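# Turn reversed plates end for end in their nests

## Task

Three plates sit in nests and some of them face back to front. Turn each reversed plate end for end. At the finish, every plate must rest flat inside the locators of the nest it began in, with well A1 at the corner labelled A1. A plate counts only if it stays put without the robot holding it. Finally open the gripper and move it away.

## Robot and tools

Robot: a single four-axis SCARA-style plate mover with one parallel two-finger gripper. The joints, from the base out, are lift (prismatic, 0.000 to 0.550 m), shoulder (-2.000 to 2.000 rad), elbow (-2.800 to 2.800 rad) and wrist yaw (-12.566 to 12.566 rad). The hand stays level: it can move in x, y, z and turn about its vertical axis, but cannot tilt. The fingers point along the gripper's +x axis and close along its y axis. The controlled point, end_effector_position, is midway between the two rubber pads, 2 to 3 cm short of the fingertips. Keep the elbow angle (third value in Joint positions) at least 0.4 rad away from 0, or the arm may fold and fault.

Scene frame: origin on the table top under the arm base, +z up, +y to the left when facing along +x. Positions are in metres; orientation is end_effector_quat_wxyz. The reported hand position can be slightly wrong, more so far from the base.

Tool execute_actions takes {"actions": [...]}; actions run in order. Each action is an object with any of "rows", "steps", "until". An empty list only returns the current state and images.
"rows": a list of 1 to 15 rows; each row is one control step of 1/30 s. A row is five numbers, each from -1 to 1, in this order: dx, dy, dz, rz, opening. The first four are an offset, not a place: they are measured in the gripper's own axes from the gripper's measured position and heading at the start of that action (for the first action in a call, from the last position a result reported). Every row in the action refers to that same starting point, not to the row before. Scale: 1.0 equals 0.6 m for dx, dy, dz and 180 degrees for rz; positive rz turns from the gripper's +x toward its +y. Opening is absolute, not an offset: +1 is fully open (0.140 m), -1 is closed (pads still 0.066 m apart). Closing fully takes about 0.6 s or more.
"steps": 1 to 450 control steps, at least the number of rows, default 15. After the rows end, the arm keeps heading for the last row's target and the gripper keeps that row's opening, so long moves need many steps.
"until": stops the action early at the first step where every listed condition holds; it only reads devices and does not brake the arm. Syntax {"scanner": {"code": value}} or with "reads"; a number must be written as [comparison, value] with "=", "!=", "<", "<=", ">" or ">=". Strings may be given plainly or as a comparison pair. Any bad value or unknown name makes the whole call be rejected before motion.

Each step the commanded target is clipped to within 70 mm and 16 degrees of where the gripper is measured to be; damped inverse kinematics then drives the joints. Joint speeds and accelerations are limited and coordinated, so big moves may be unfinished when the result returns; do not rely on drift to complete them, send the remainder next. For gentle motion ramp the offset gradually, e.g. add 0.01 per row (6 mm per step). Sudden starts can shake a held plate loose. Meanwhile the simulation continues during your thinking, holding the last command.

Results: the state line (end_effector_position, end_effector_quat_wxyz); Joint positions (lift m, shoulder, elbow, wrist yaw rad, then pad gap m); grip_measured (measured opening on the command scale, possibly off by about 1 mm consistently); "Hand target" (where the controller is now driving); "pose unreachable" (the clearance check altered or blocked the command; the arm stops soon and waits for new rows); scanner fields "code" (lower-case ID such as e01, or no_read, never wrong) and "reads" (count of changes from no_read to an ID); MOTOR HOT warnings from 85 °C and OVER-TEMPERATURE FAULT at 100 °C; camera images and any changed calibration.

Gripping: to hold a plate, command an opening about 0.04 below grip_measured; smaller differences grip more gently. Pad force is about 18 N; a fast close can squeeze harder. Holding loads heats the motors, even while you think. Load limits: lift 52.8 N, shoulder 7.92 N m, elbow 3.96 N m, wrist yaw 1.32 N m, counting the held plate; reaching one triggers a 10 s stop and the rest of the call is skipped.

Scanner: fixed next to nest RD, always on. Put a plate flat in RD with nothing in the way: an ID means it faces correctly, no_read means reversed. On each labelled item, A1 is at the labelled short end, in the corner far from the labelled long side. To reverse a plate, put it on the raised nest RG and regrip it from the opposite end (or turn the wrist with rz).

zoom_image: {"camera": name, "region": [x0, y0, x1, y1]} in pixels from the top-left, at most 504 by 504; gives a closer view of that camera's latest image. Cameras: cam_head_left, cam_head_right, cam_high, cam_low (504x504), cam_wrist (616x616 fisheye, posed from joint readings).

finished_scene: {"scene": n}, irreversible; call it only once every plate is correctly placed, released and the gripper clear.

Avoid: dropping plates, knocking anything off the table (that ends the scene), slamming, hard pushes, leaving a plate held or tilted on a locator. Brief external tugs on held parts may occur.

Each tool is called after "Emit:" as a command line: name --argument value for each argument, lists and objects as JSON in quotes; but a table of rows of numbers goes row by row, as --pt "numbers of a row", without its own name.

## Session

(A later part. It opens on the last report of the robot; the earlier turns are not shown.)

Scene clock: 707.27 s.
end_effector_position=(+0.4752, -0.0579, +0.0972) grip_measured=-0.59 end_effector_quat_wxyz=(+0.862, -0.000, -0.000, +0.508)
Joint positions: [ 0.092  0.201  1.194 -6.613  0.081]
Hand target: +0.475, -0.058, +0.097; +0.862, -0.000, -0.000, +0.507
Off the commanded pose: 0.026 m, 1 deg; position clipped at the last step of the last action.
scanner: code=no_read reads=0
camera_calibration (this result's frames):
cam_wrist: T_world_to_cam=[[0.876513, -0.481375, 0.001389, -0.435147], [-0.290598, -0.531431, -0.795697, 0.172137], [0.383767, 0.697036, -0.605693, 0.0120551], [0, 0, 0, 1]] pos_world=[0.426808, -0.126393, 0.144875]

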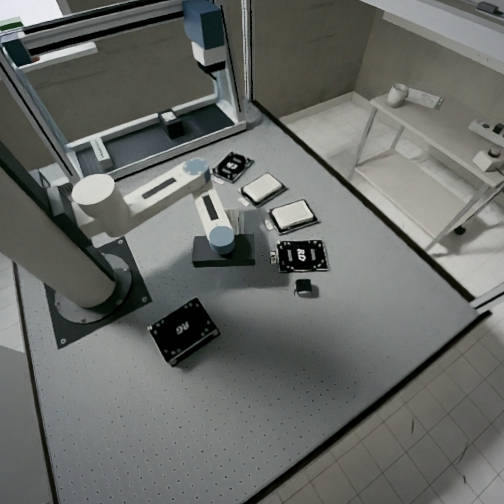

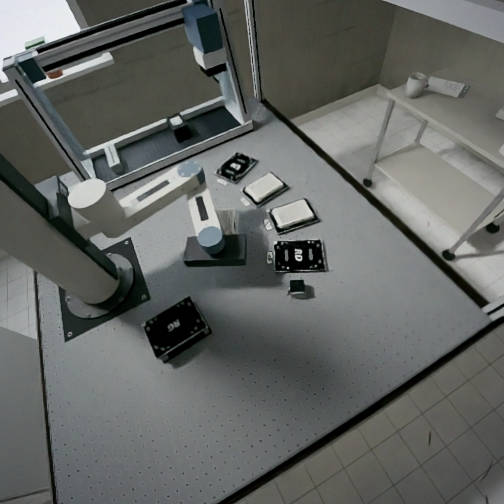

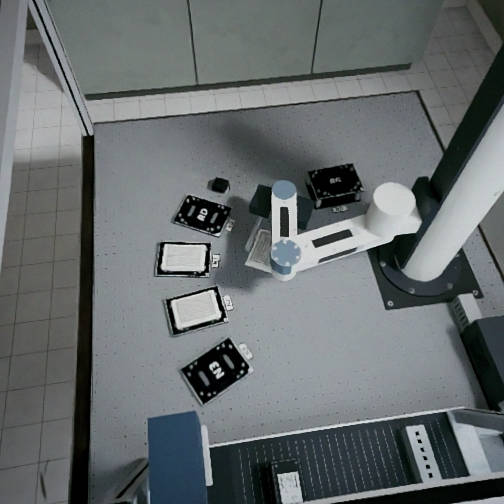

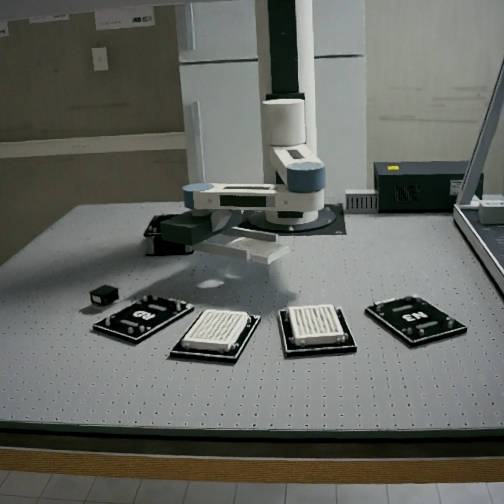

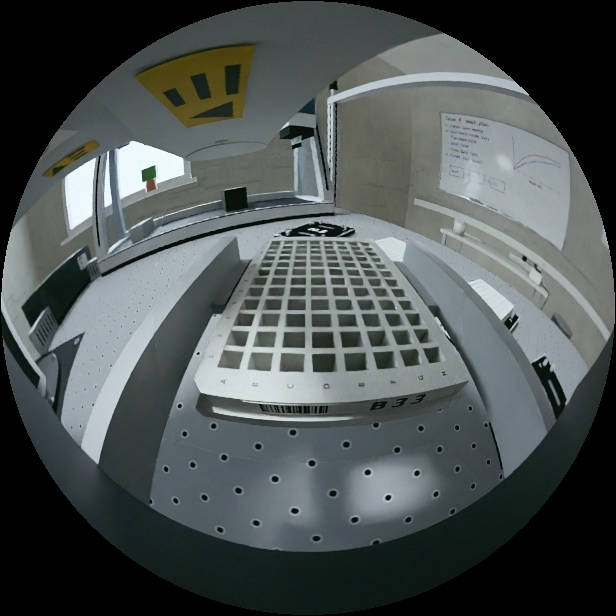

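Emit:
execute_actions --actions '[{"rows":[[0.004,0,0,0,-0.635],[0.012,-0.0004,-0.001,-0.002,-0.635],[0.024,-0.0008,-0.002,-0.005,-0.635],[0.040,-0.0014,-0.004,-0.009,-0.635],[0.060,-0.002,-0.006,-0.014,-0.635],[0.084,-0.003,-0.009,-0.021,-0.635],[0.111,-0.004,-0.012,-0.029,-0.635],[0.138,-0.005,-0.015,-0.037,-0.635],[0.165,-0.006,-0.018,-0.045,-0.635],[0.192,-0.007,-0.021,-0.054,-0.635],[0.219,-0.008,-0.024,-0.063,-0.635],[0.246,-0.009,-0.027,-0.072,-0.635],[0.273,-0.010,-0.030,-0.081,-0.635],[0.300,-0.011,-0.033,-0.090,-0.635],[0.6102,-0.021,-0.0653,-0.1909,-0.635]],"steps":30}]'

Scene clock: 722.53 s.
end_effector_position=(+0.5908, +0.1911, +0.0647) grip_measured=-0.59 end_effector_quat_wxyz=(+0.964, -0.000, -0.000, +0.266)
Joint positions: [ 0.06   1.199  1.312 -8.256  0.081]
Hand target: +0.612, +0.225, +0.061; +0.967, -0.000, -0.000, +0.254
Off the commanded pose: 0.098 m, 4 deg; position clipped at the last step of the last action.
scanner: code=no_read reads=0
camera_calibration (this result's frames):
cam_wrist: T_world_to_cam=[[0.515786, -0.856716, 0.001389, -0.13171], [-0.518338, -0.313355, -0.795697, 0.405042], [0.682122, 0.409689, -0.605693, -0.347], [0, 0, 0, 1]] pos_world=[0.514579, 0.156246, 0.112298]

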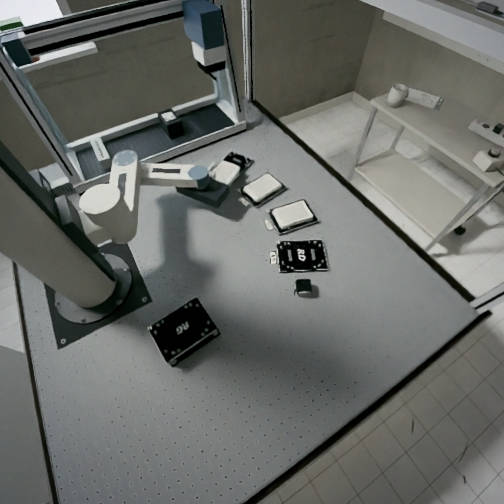

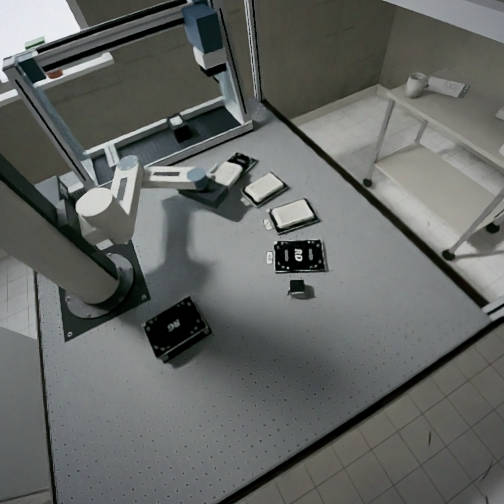

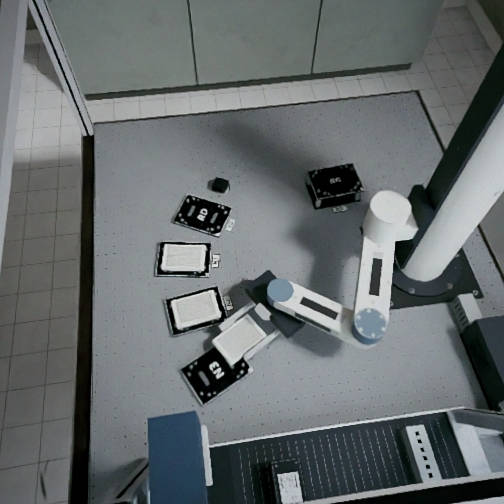

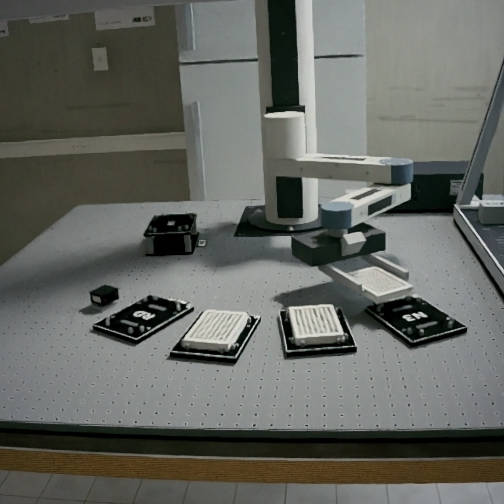

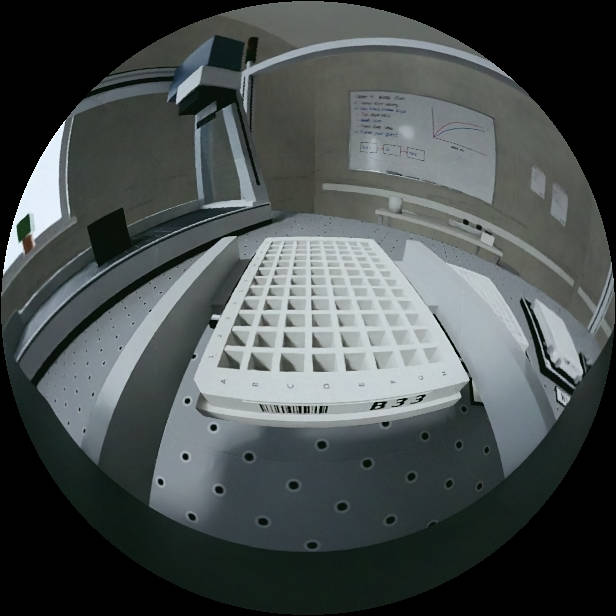

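Emit:
execute_actions --actions '[]'

Scene clock: 723.73 s.
end_effector_position=(+0.6119, +0.2251, +0.0610) grip_measured=-0.59 end_effector_quat_wxyz=(+0.967, -0.000, -0.000, +0.254)
Joint positions: [ 0.056  1.208  1.479 -8.456  0.081]
Hand target: +0.612, +0.225, +0.061; +0.967, -0.000, -0.000, +0.254
Off the commanded pose: 0.060 m, 3 deg; position clipped at the last step of the last action.
scanner: code=no_read reads=0
camera_calibration (this result's frames):
cam_wrist: T_world_to_cam=[[0.494697, -0.869065, 0.001389, -0.0977597], [-0.525841, -0.300595, -0.795697, 0.42548], [0.69193, 0.392898, -0.605693, -0.379749], [0, 0, 0, 1]] pos_world=[0.534856, 0.19214, 0.108678]

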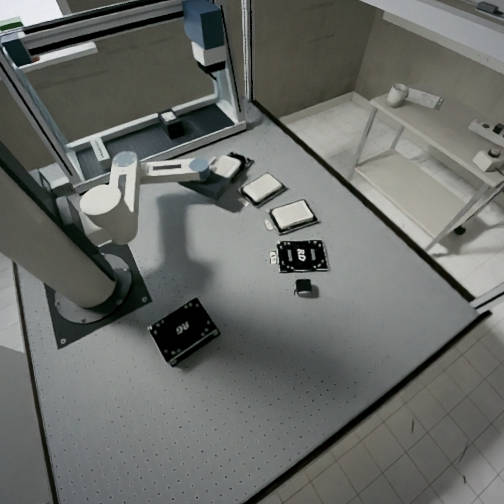

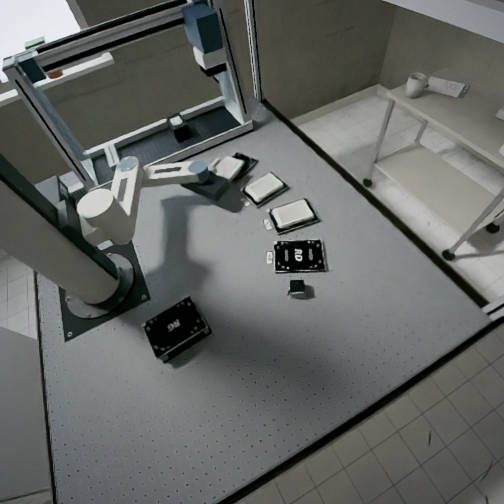

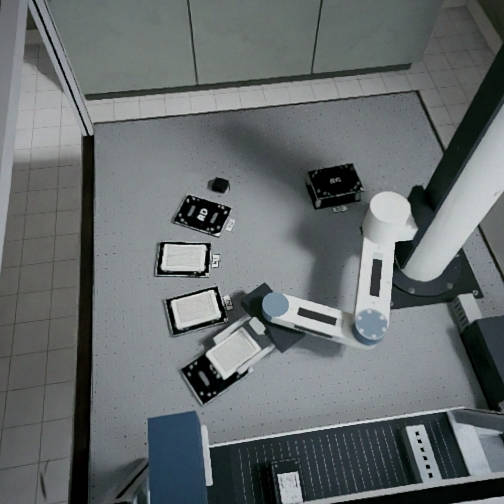

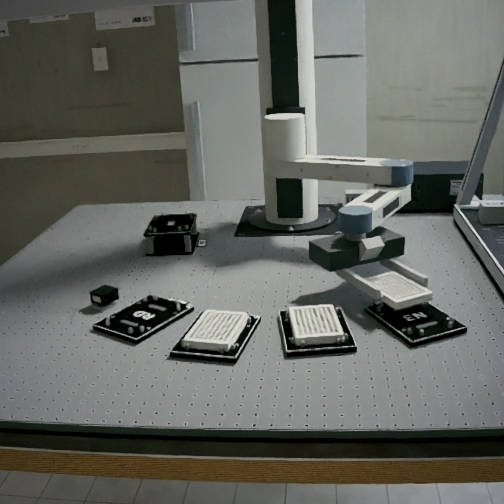

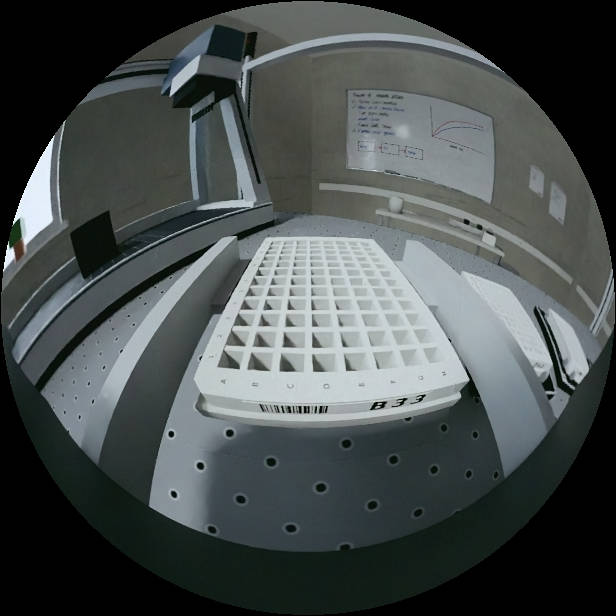

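Emit:
execute_actions --actions '[{"rows":[[0.006,0.0002,-0.001,-0.001,-0.635],[0.018,0.0005,-0.002,-0.003,-0.635],[0.036,0.001,-0.004,-0.006,-0.635],[0.058,0.0016,-0.006,-0.009,-0.635],[0.078,0.0021,-0.008,-0.012,-0.635],[0.093,0.0025,-0.010,-0.0145,-0.635],[0.1007,0.0027,-0.011,-0.0155,-0.635]],"steps":10}]'

Emit:
execute_actions --actions '[]'

Scene clock: 728.07 s.
end_effector_position=(+0.6569, +0.2538, +0.0546) grip_measured=-0.59 end_effector_quat_wxyz=(+0.972, -0.000, -0.000, +0.234)
Joint positions: [ 0.05   1.108  1.779 -8.698  0.081]
Hand target: +0.662, +0.256, +0.054; +0.973, -0.000, -0.000, +0.231
Off the commanded pose: 0.007 m, 0 deg.
scanner: code=no_read reads=0
camera_calibration (this result's frames):
cam_wrist: T_world_to_cam=[[0.458053, -0.888924, 0.001389, -0.0659766], [-0.53791, -0.278423, -0.795697, 0.454977], [0.707701, 0.363725, -0.605693, -0.429025], [0, 0, 0, 1]] pos_world=[0.578578, 0.224075, 0.102258]

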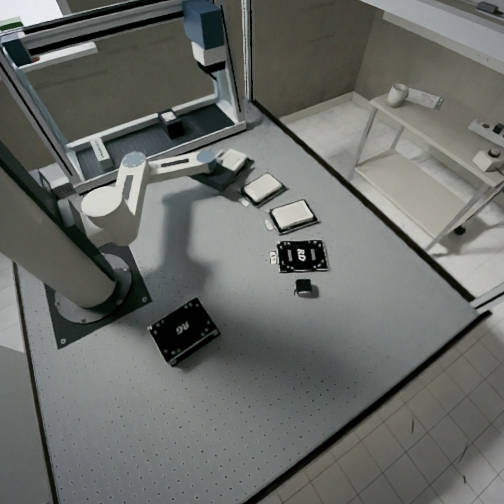

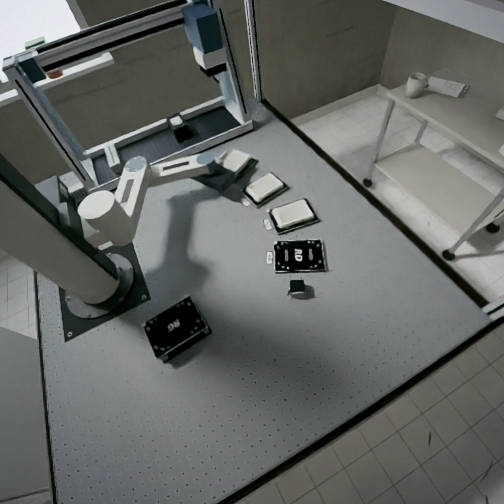

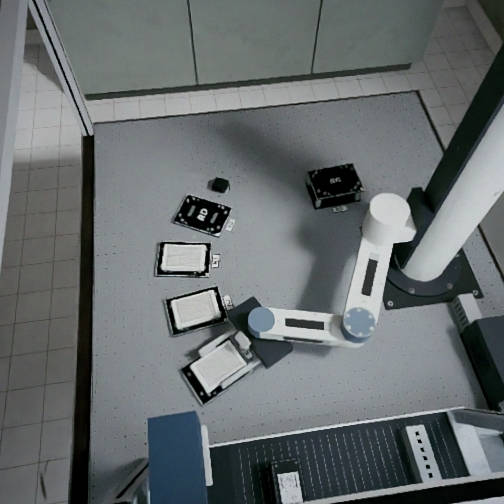

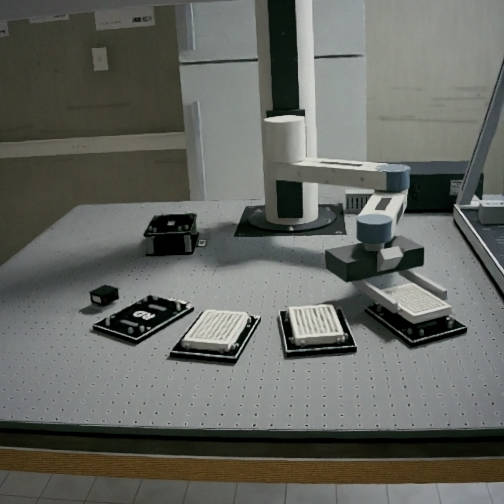

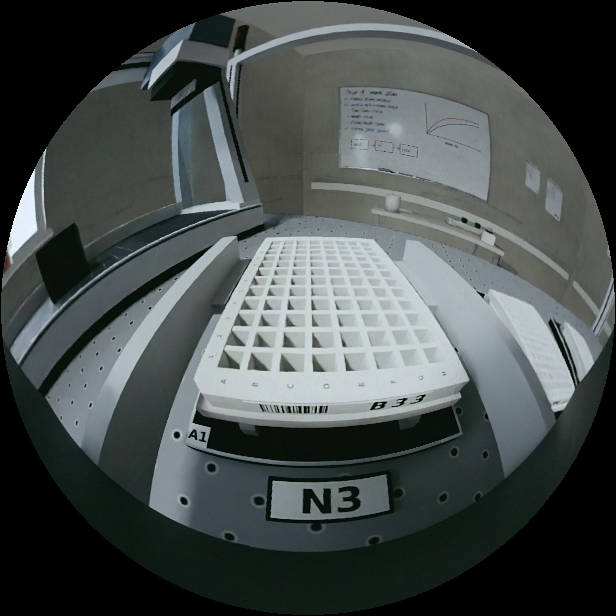

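Scene clock: 728.07 s.
end_effector_position=(+0.6569, +0.2538, +0.0546) grip_measured=-0.59 end_effector_quat_wxyz=(+0.972, -0.000, -0.000, +0.234)
Joint positions: [ 0.05   1.108  1.779 -8.698  0.081]
Hand target: +0.662, +0.256, +0.054; +0.973, -0.000, -0.000, +0.231
Off the commanded pose: 0.007 m, 0 deg.
scanner: code=no_read reads=0
camera_calibration (this result's frames):
cam_wrist: T_world_to_cam=[[0.458053, -0.888924, 0.001389, -0.0659766], [-0.53791, -0.278423, -0.795697, 0.454977], [0.707701, 0.363725, -0.605693, -0.429025], [0, 0, 0, 1]] pos_world=[0.578578, 0.224075, 0.102258]

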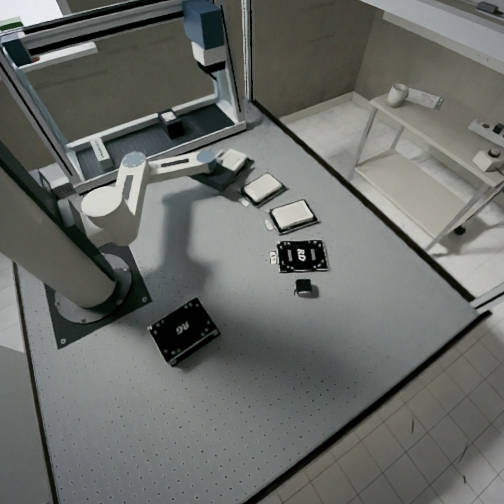

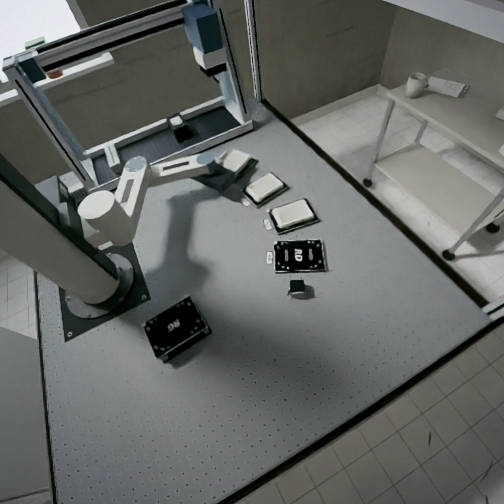

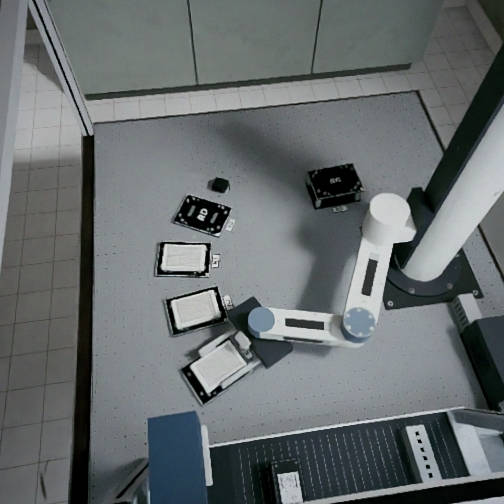

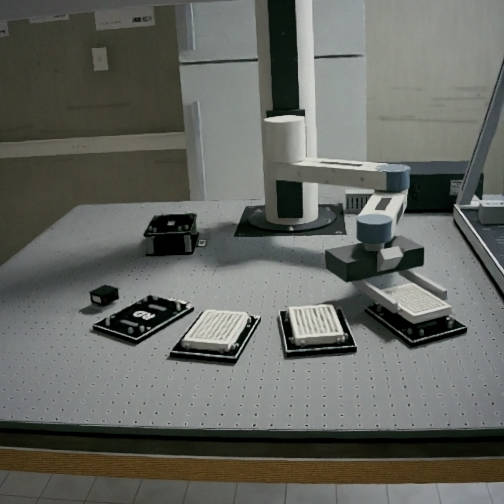

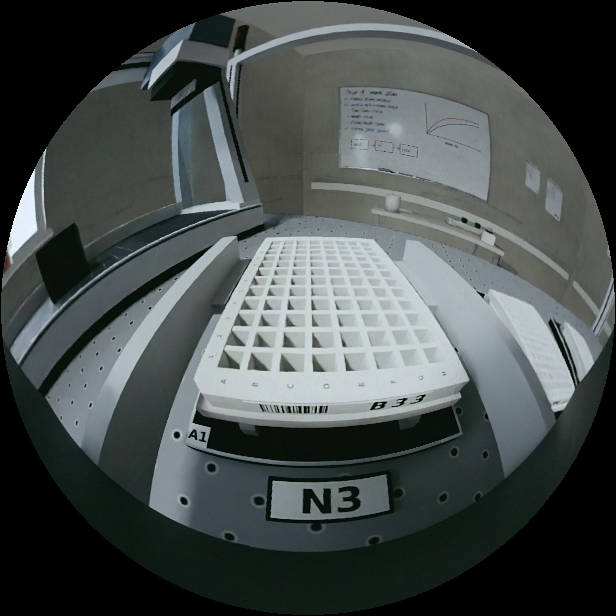

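Emit:
execute_actions --actions '[]'

Emit:
zoom_image --camera "cam_wrist" --region '[150, 370, 290, 490]'

Emit:
zoom_image --camera "cam_wrist" --region '[370, 370, 510, 490]'

Scene clock: 732.60 s.
end_effector_position=(+0.6625, +0.2558, +0.0544) grip_measured=-0.59 end_effector_quat_wxyz=(+0.973, -0.000, -0.000, +0.231)
Joint positions: [ 0.049  1.092  1.815 -8.725  0.081]
Hand target: +0.662, +0.256, +0.054; +0.973, -0.000, -0.000, +0.231
Off the commanded pose: 0.001 m, 0 deg.
scanner: code=no_read reads=0
camera_calibration (this result's frames):
cam_wrist: T_world_to_cam=[[0.452857, -0.891582, 0.001389, -0.0626687], [-0.539526, -0.275278, -0.795697, 0.458608], [0.709812, 0.359588, -0.605693, -0.434126], [0, 0, 0, 1]] pos_world=[0.583959, 0.226477, 0.102053]

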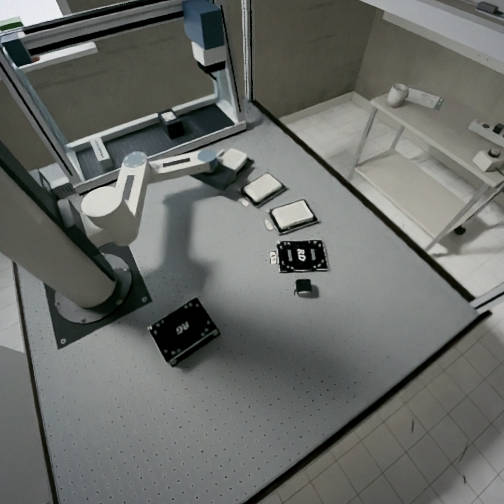

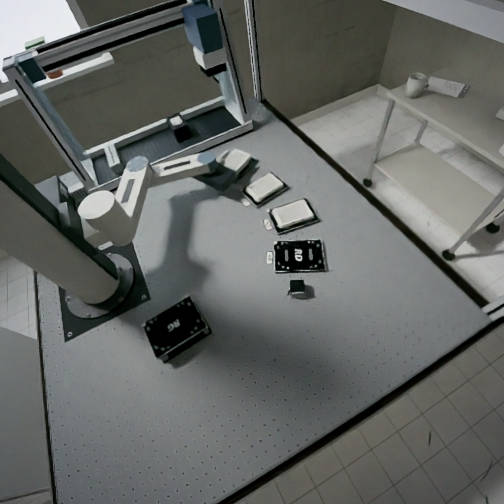

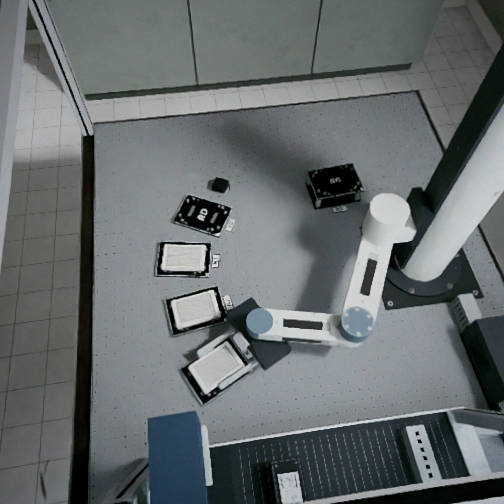

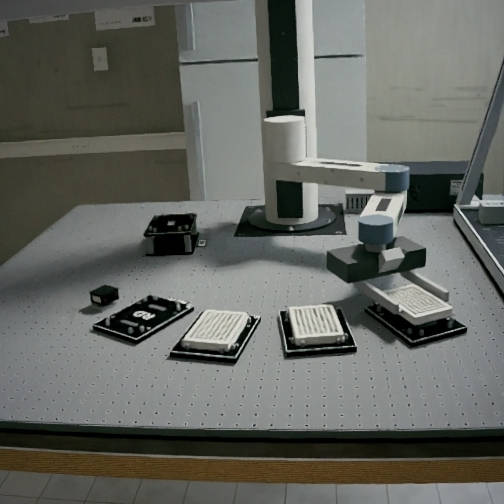

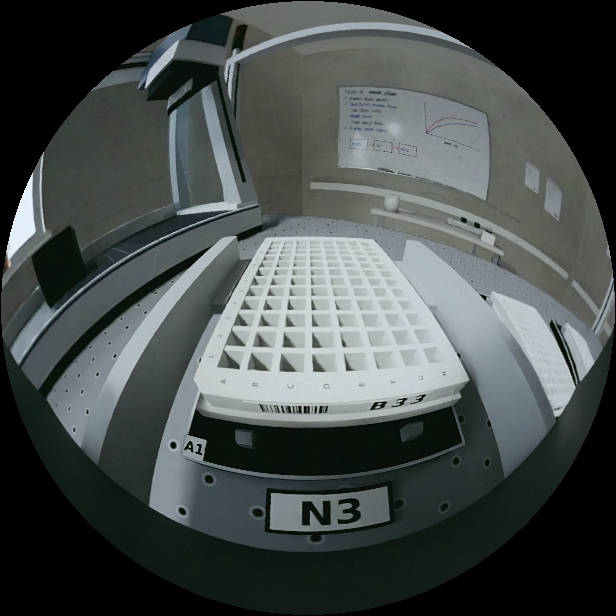

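Region (150, 370, 290, 490) of cam_wrist's 616x616 image, scaled by 3.600, with more detail than that image has; it fills the top 432 rows of this view, and the rest is white.

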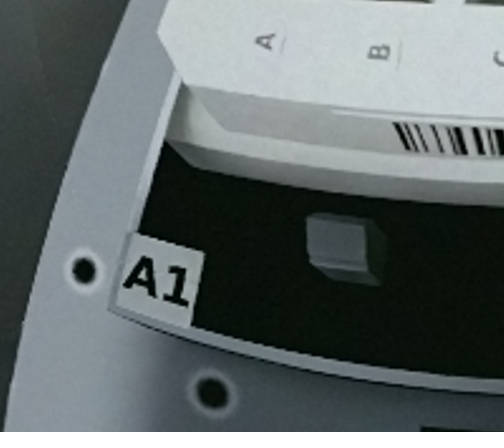

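Region (370, 370, 510, 490) of cam_wrist's 616x616 image, scaled by 3.600, with more detail than that image has; it fills the top 432 rows of this view, and the rest is white.

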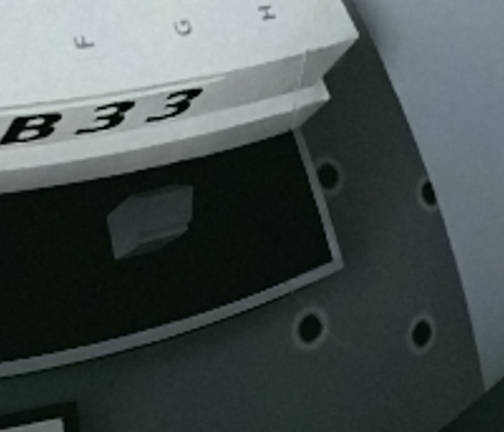

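Emit:
execute_actions --actions '[{"rows":[[0.0023,-0.0005,-0.003,-0.0004,-0.635],[0.0023,-0.0005,-0.008,-0.0004,-0.635],[0.0023,-0.0005,-0.013,-0.0004,-0.635],[0.0023,-0.0005,-0.018,-0.0004,-0.635],[0.0023,-0.0005,-0.023,-0.0004,-0.635],[0.0023,-0.0005,-0.027,-0.0004,-0.635],[0.0023,-0.0005,-0.0295,-0.0004,-0.635],[0.0023,-0.0005,-0.0313,-0.0004,-0.635],[0.0023,-0.0005,-0.0313,-0.0004,-0.635],[0.0023,-0.0005,-0.0313,-0.0004,-0.635],[0.0023,-0.0005,-0.0313,-0.0004,-0.57],[0.0023,-0.0005,-0.0313,-0.0004,-0.2]],"steps":12}]'

Scene clock: 761.93 s.
end_effector_position=(+0.6638, +0.2563, +0.0356) grip_measured=-0.55 end_effector_quat_wxyz=(+0.973, -0.000, -0.000, +0.231)
Joint positions: [ 0.031  1.088  1.824 -8.73   0.083]
Hand target: +0.664, +0.256, +0.036; +0.973, -0.000, -0.000, +0.230
Off the commanded pose: 0.000 m, 0 deg.
scanner: code=no_read reads=0
camera_calibration (this result's frames):
cam_wrist: T_world_to_cam=[[0.452122, -0.891955, 0.001389, -0.0622391], [-0.539752, -0.274833, -0.795697, 0.444486], [0.710108, 0.359002, -0.605693, -0.44669], [0, 0, 0, 1]] pos_world=[0.585251, 0.227008, 0.0832055]

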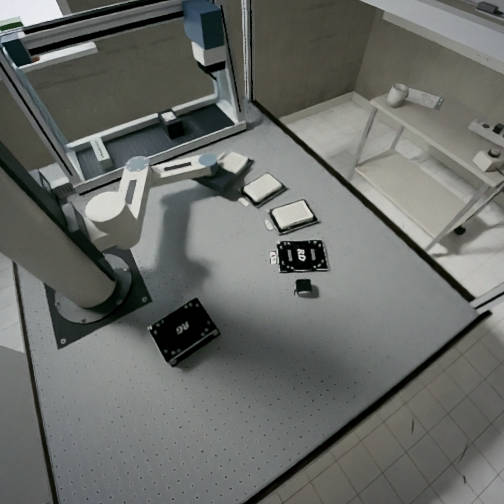

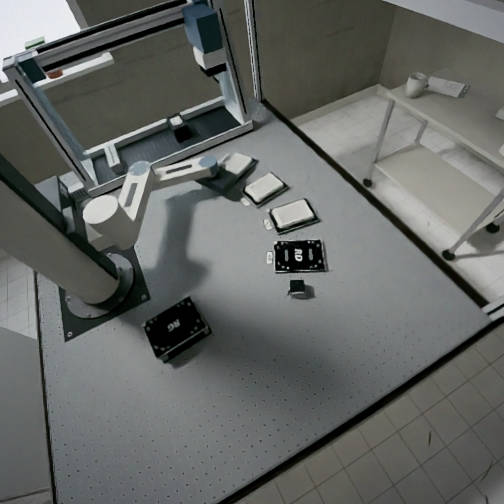

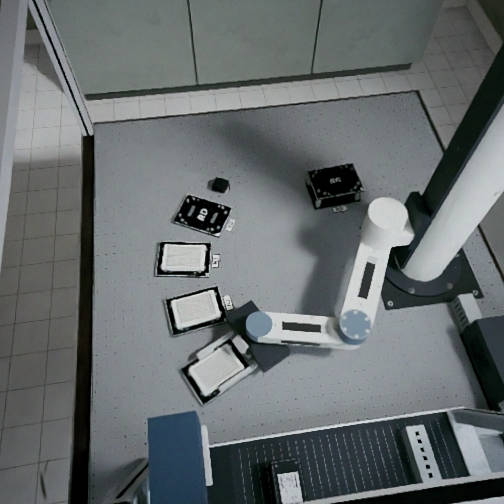

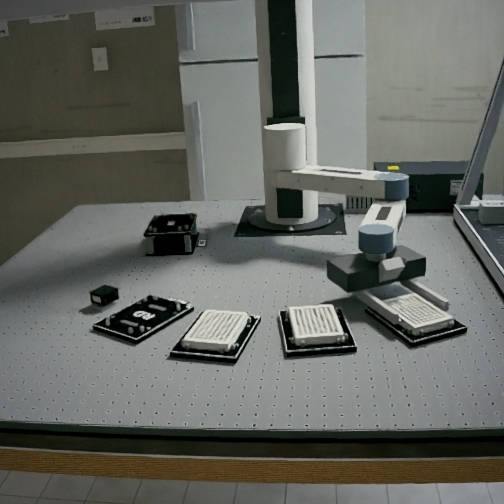

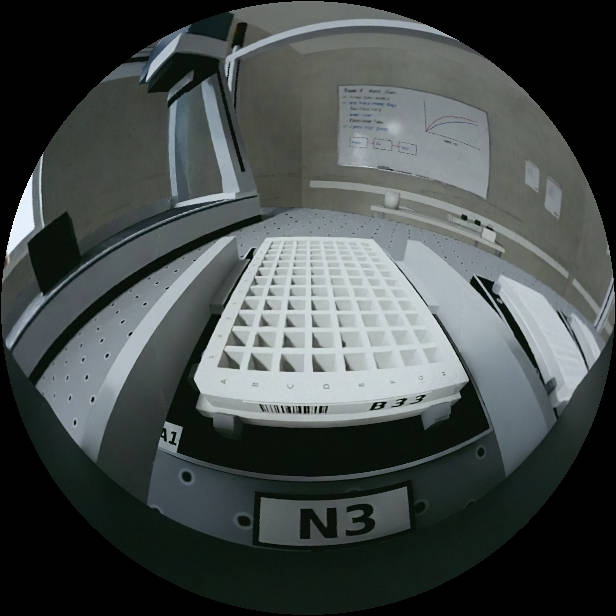

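Emit:
execute_actions --actions '[{"rows":[[0,0,0.01,0,-0.2],[0,0,0.025,0,-0.2],[0,0,0.045,0,-0.2],[-0.01,0,0.065,0,-0.2],[-0.03,0,0.085,0,-0.2],[-0.06,0,0.105,0,-0.2],[-0.10,0,0.12,0,-0.2],[-0.14,0,0.133,0,-0.2],[-0.18,0,0.133,0,-0.2],[-0.2,0,0.133,0,-0.2]],"steps":14}]'

Scene clock: 767.00 s.
end_effector_position=(+0.6117, +0.2274, +0.1071) grip_measured=-0.20 end_effector_quat_wxyz=(+0.974, -0.000, -0.000, +0.226)
Joint positions: [ 0.102  1.235  1.483 -8.545  0.096]
Hand target: +0.577, +0.210, +0.115; +0.974, -0.000, -0.000, +0.225
Off the commanded pose: 0.061 m, 1 deg; position clipped at the last step of the last action.
scanner: code=no_read reads=0
camera_calibration (this result's frames):
cam_wrist: T_world_to_cam=[[0.443824, -0.896113, 0.001389, -0.0584952], [-0.54228, -0.269812, -0.795697, 0.465813], [0.713409, 0.352396, -0.605693, -0.356535], [0, 0, 0, 1]] pos_world=[0.532918, 0.198905, 0.154776]

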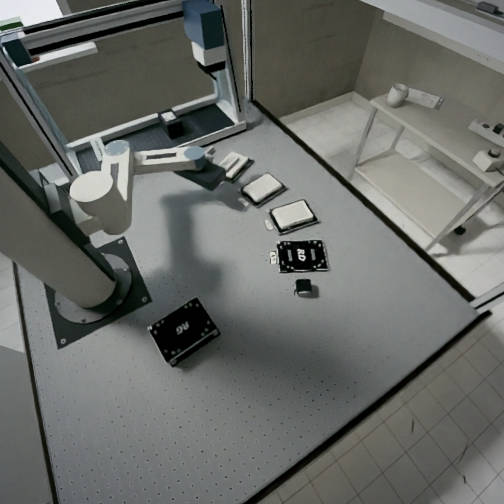

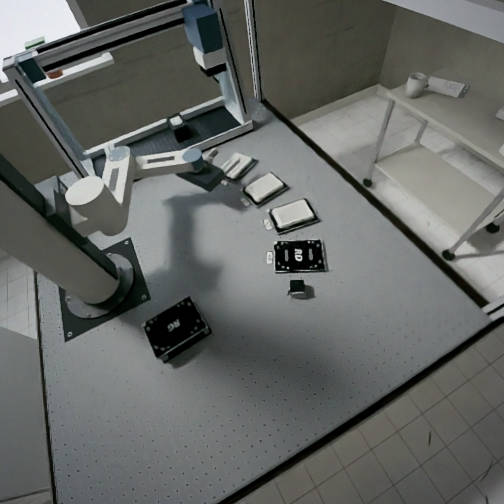

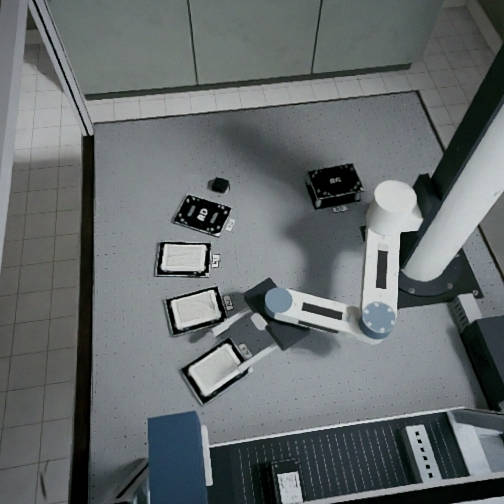

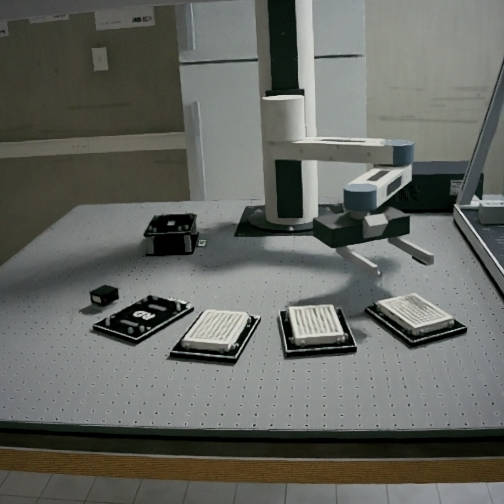

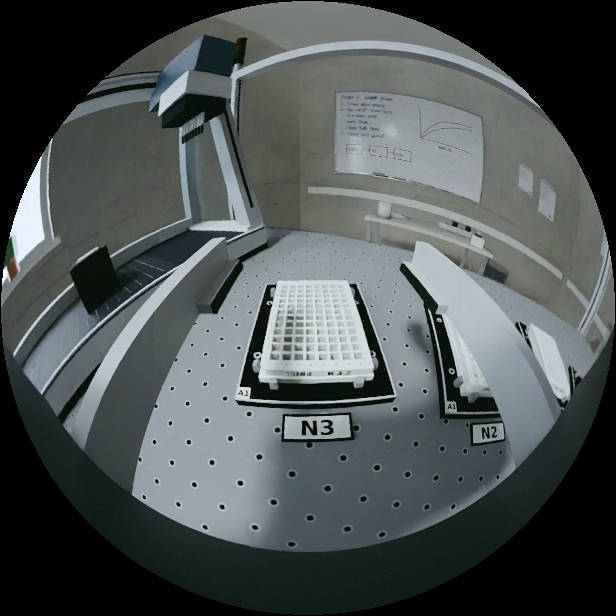

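Emit:
execute_actions --actions '[]'

Emit:
zoom_image --camera "cam_low" --region '[160, 280, 480, 370]'

Emit:
zoom_image --camera "cam_wrist" --region '[210, 250, 410, 410]'

Emit:
zoom_image --camera "cam_high" --region '[140, 230, 270, 410]'

Scene clock: 773.43 s.
end_effector_position=(+0.5770, +0.2102, +0.1149) grip_measured=-0.20 end_effector_quat_wxyz=(+0.974, -0.000, -0.000, +0.225)
Joint positions: [ 0.11   1.319  1.287 -8.435  0.096]
Hand target: +0.577, +0.210, +0.115; +0.974, -0.000, -0.000, +0.225
Off the commanded pose: 0.022 m, 1 deg; position clipped at the last step of the last action.
scanner: code=no_read reads=0
camera_calibration (this result's frames):
cam_wrist: T_world_to_cam=[[0.442243, -0.896894, 0.001389, -0.0574411], [-0.542755, -0.268855, -0.795697, 0.448548], [0.71403, 0.351138, -0.605693, -0.321077], [0, 0, 0, 1]] pos_world=[0.498113, 0.181818, 0.162514]

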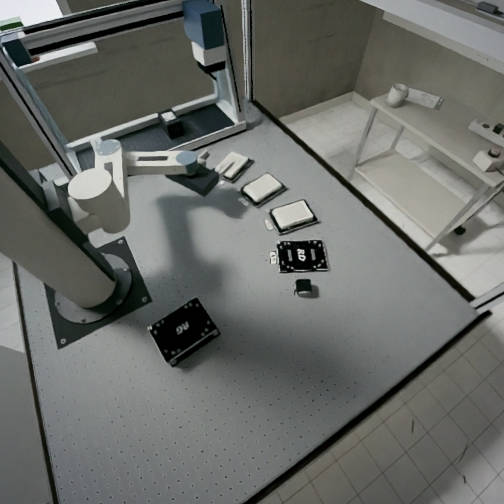

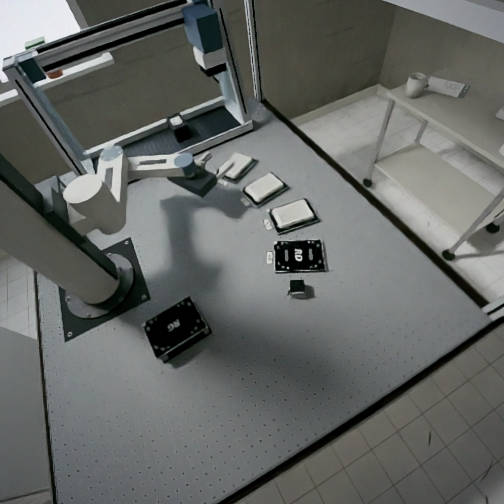

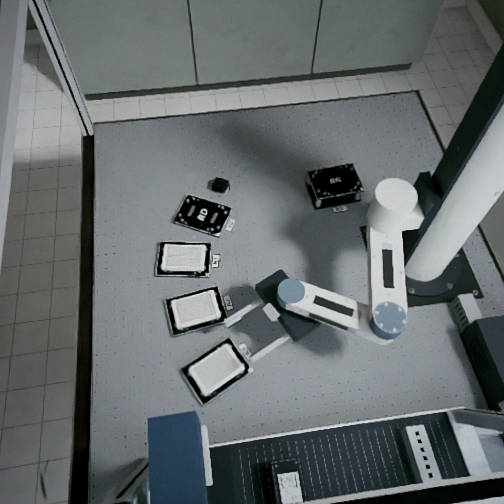

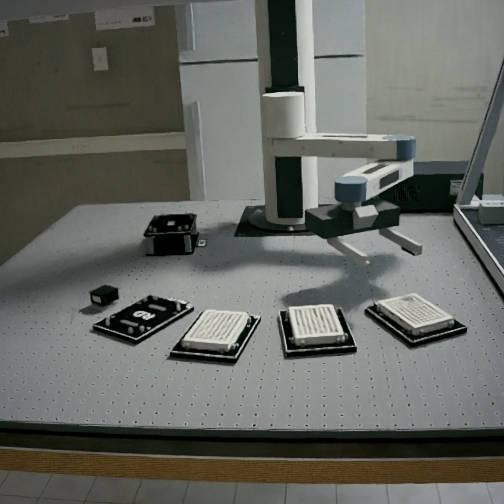

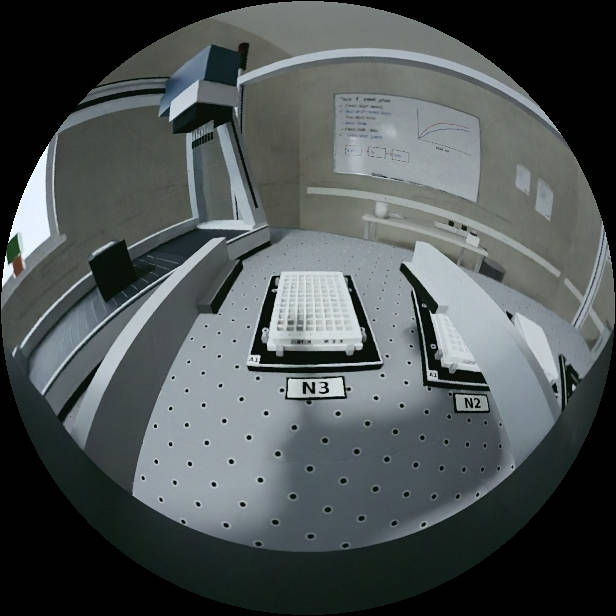

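Region (160, 280, 480, 370) of cam_low's 504x504 image, scaled by 1.575, with more detail than that image has; it fills the top 142 rows of this view, and the rest is white.

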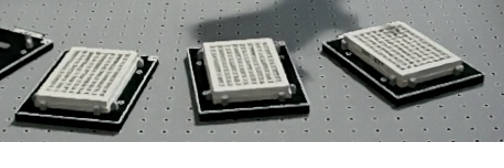

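Region (210, 250, 410, 410) of cam_wrist's 616x616 image, scaled by 2.520, with more detail than that image has; it fills the top 403 rows of this view, and the rest is white.

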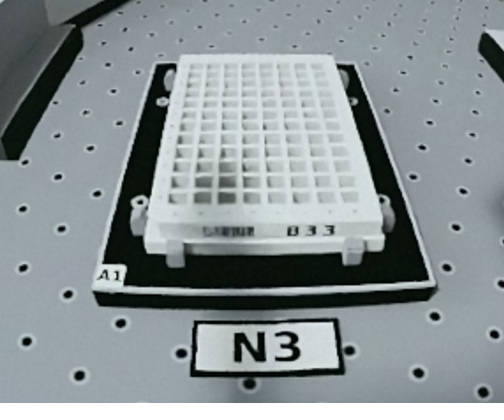

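Region (140, 230, 270, 410) of cam_high's 504x504 image, scaled by 2.800, with more detail than that image has.

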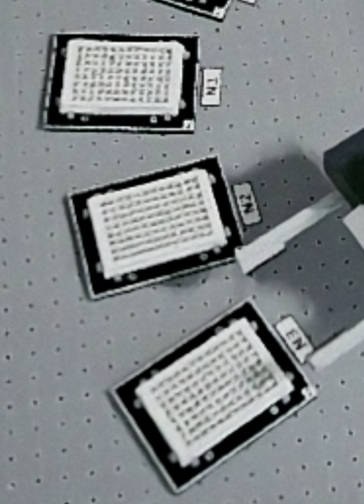

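Emit:
zoom_image --camera "cam_low" --region '[360, 285, 475, 355]'

Region (360, 285, 475, 355) of cam_low's 504x504 image, scaled by 4.383, with more detail than that image has; it fills the top 307 rows of this view, and the rest is white.

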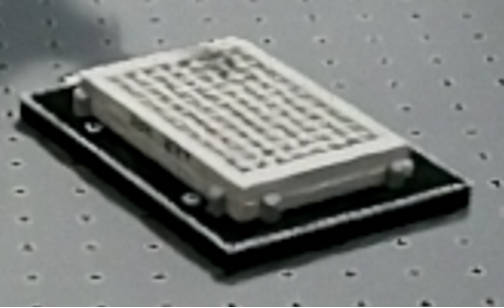

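All three plates are seated flat inside their locators, and the arm is clear.

Emit:
finished_scene --scene 2

The scene is finished: the task was done.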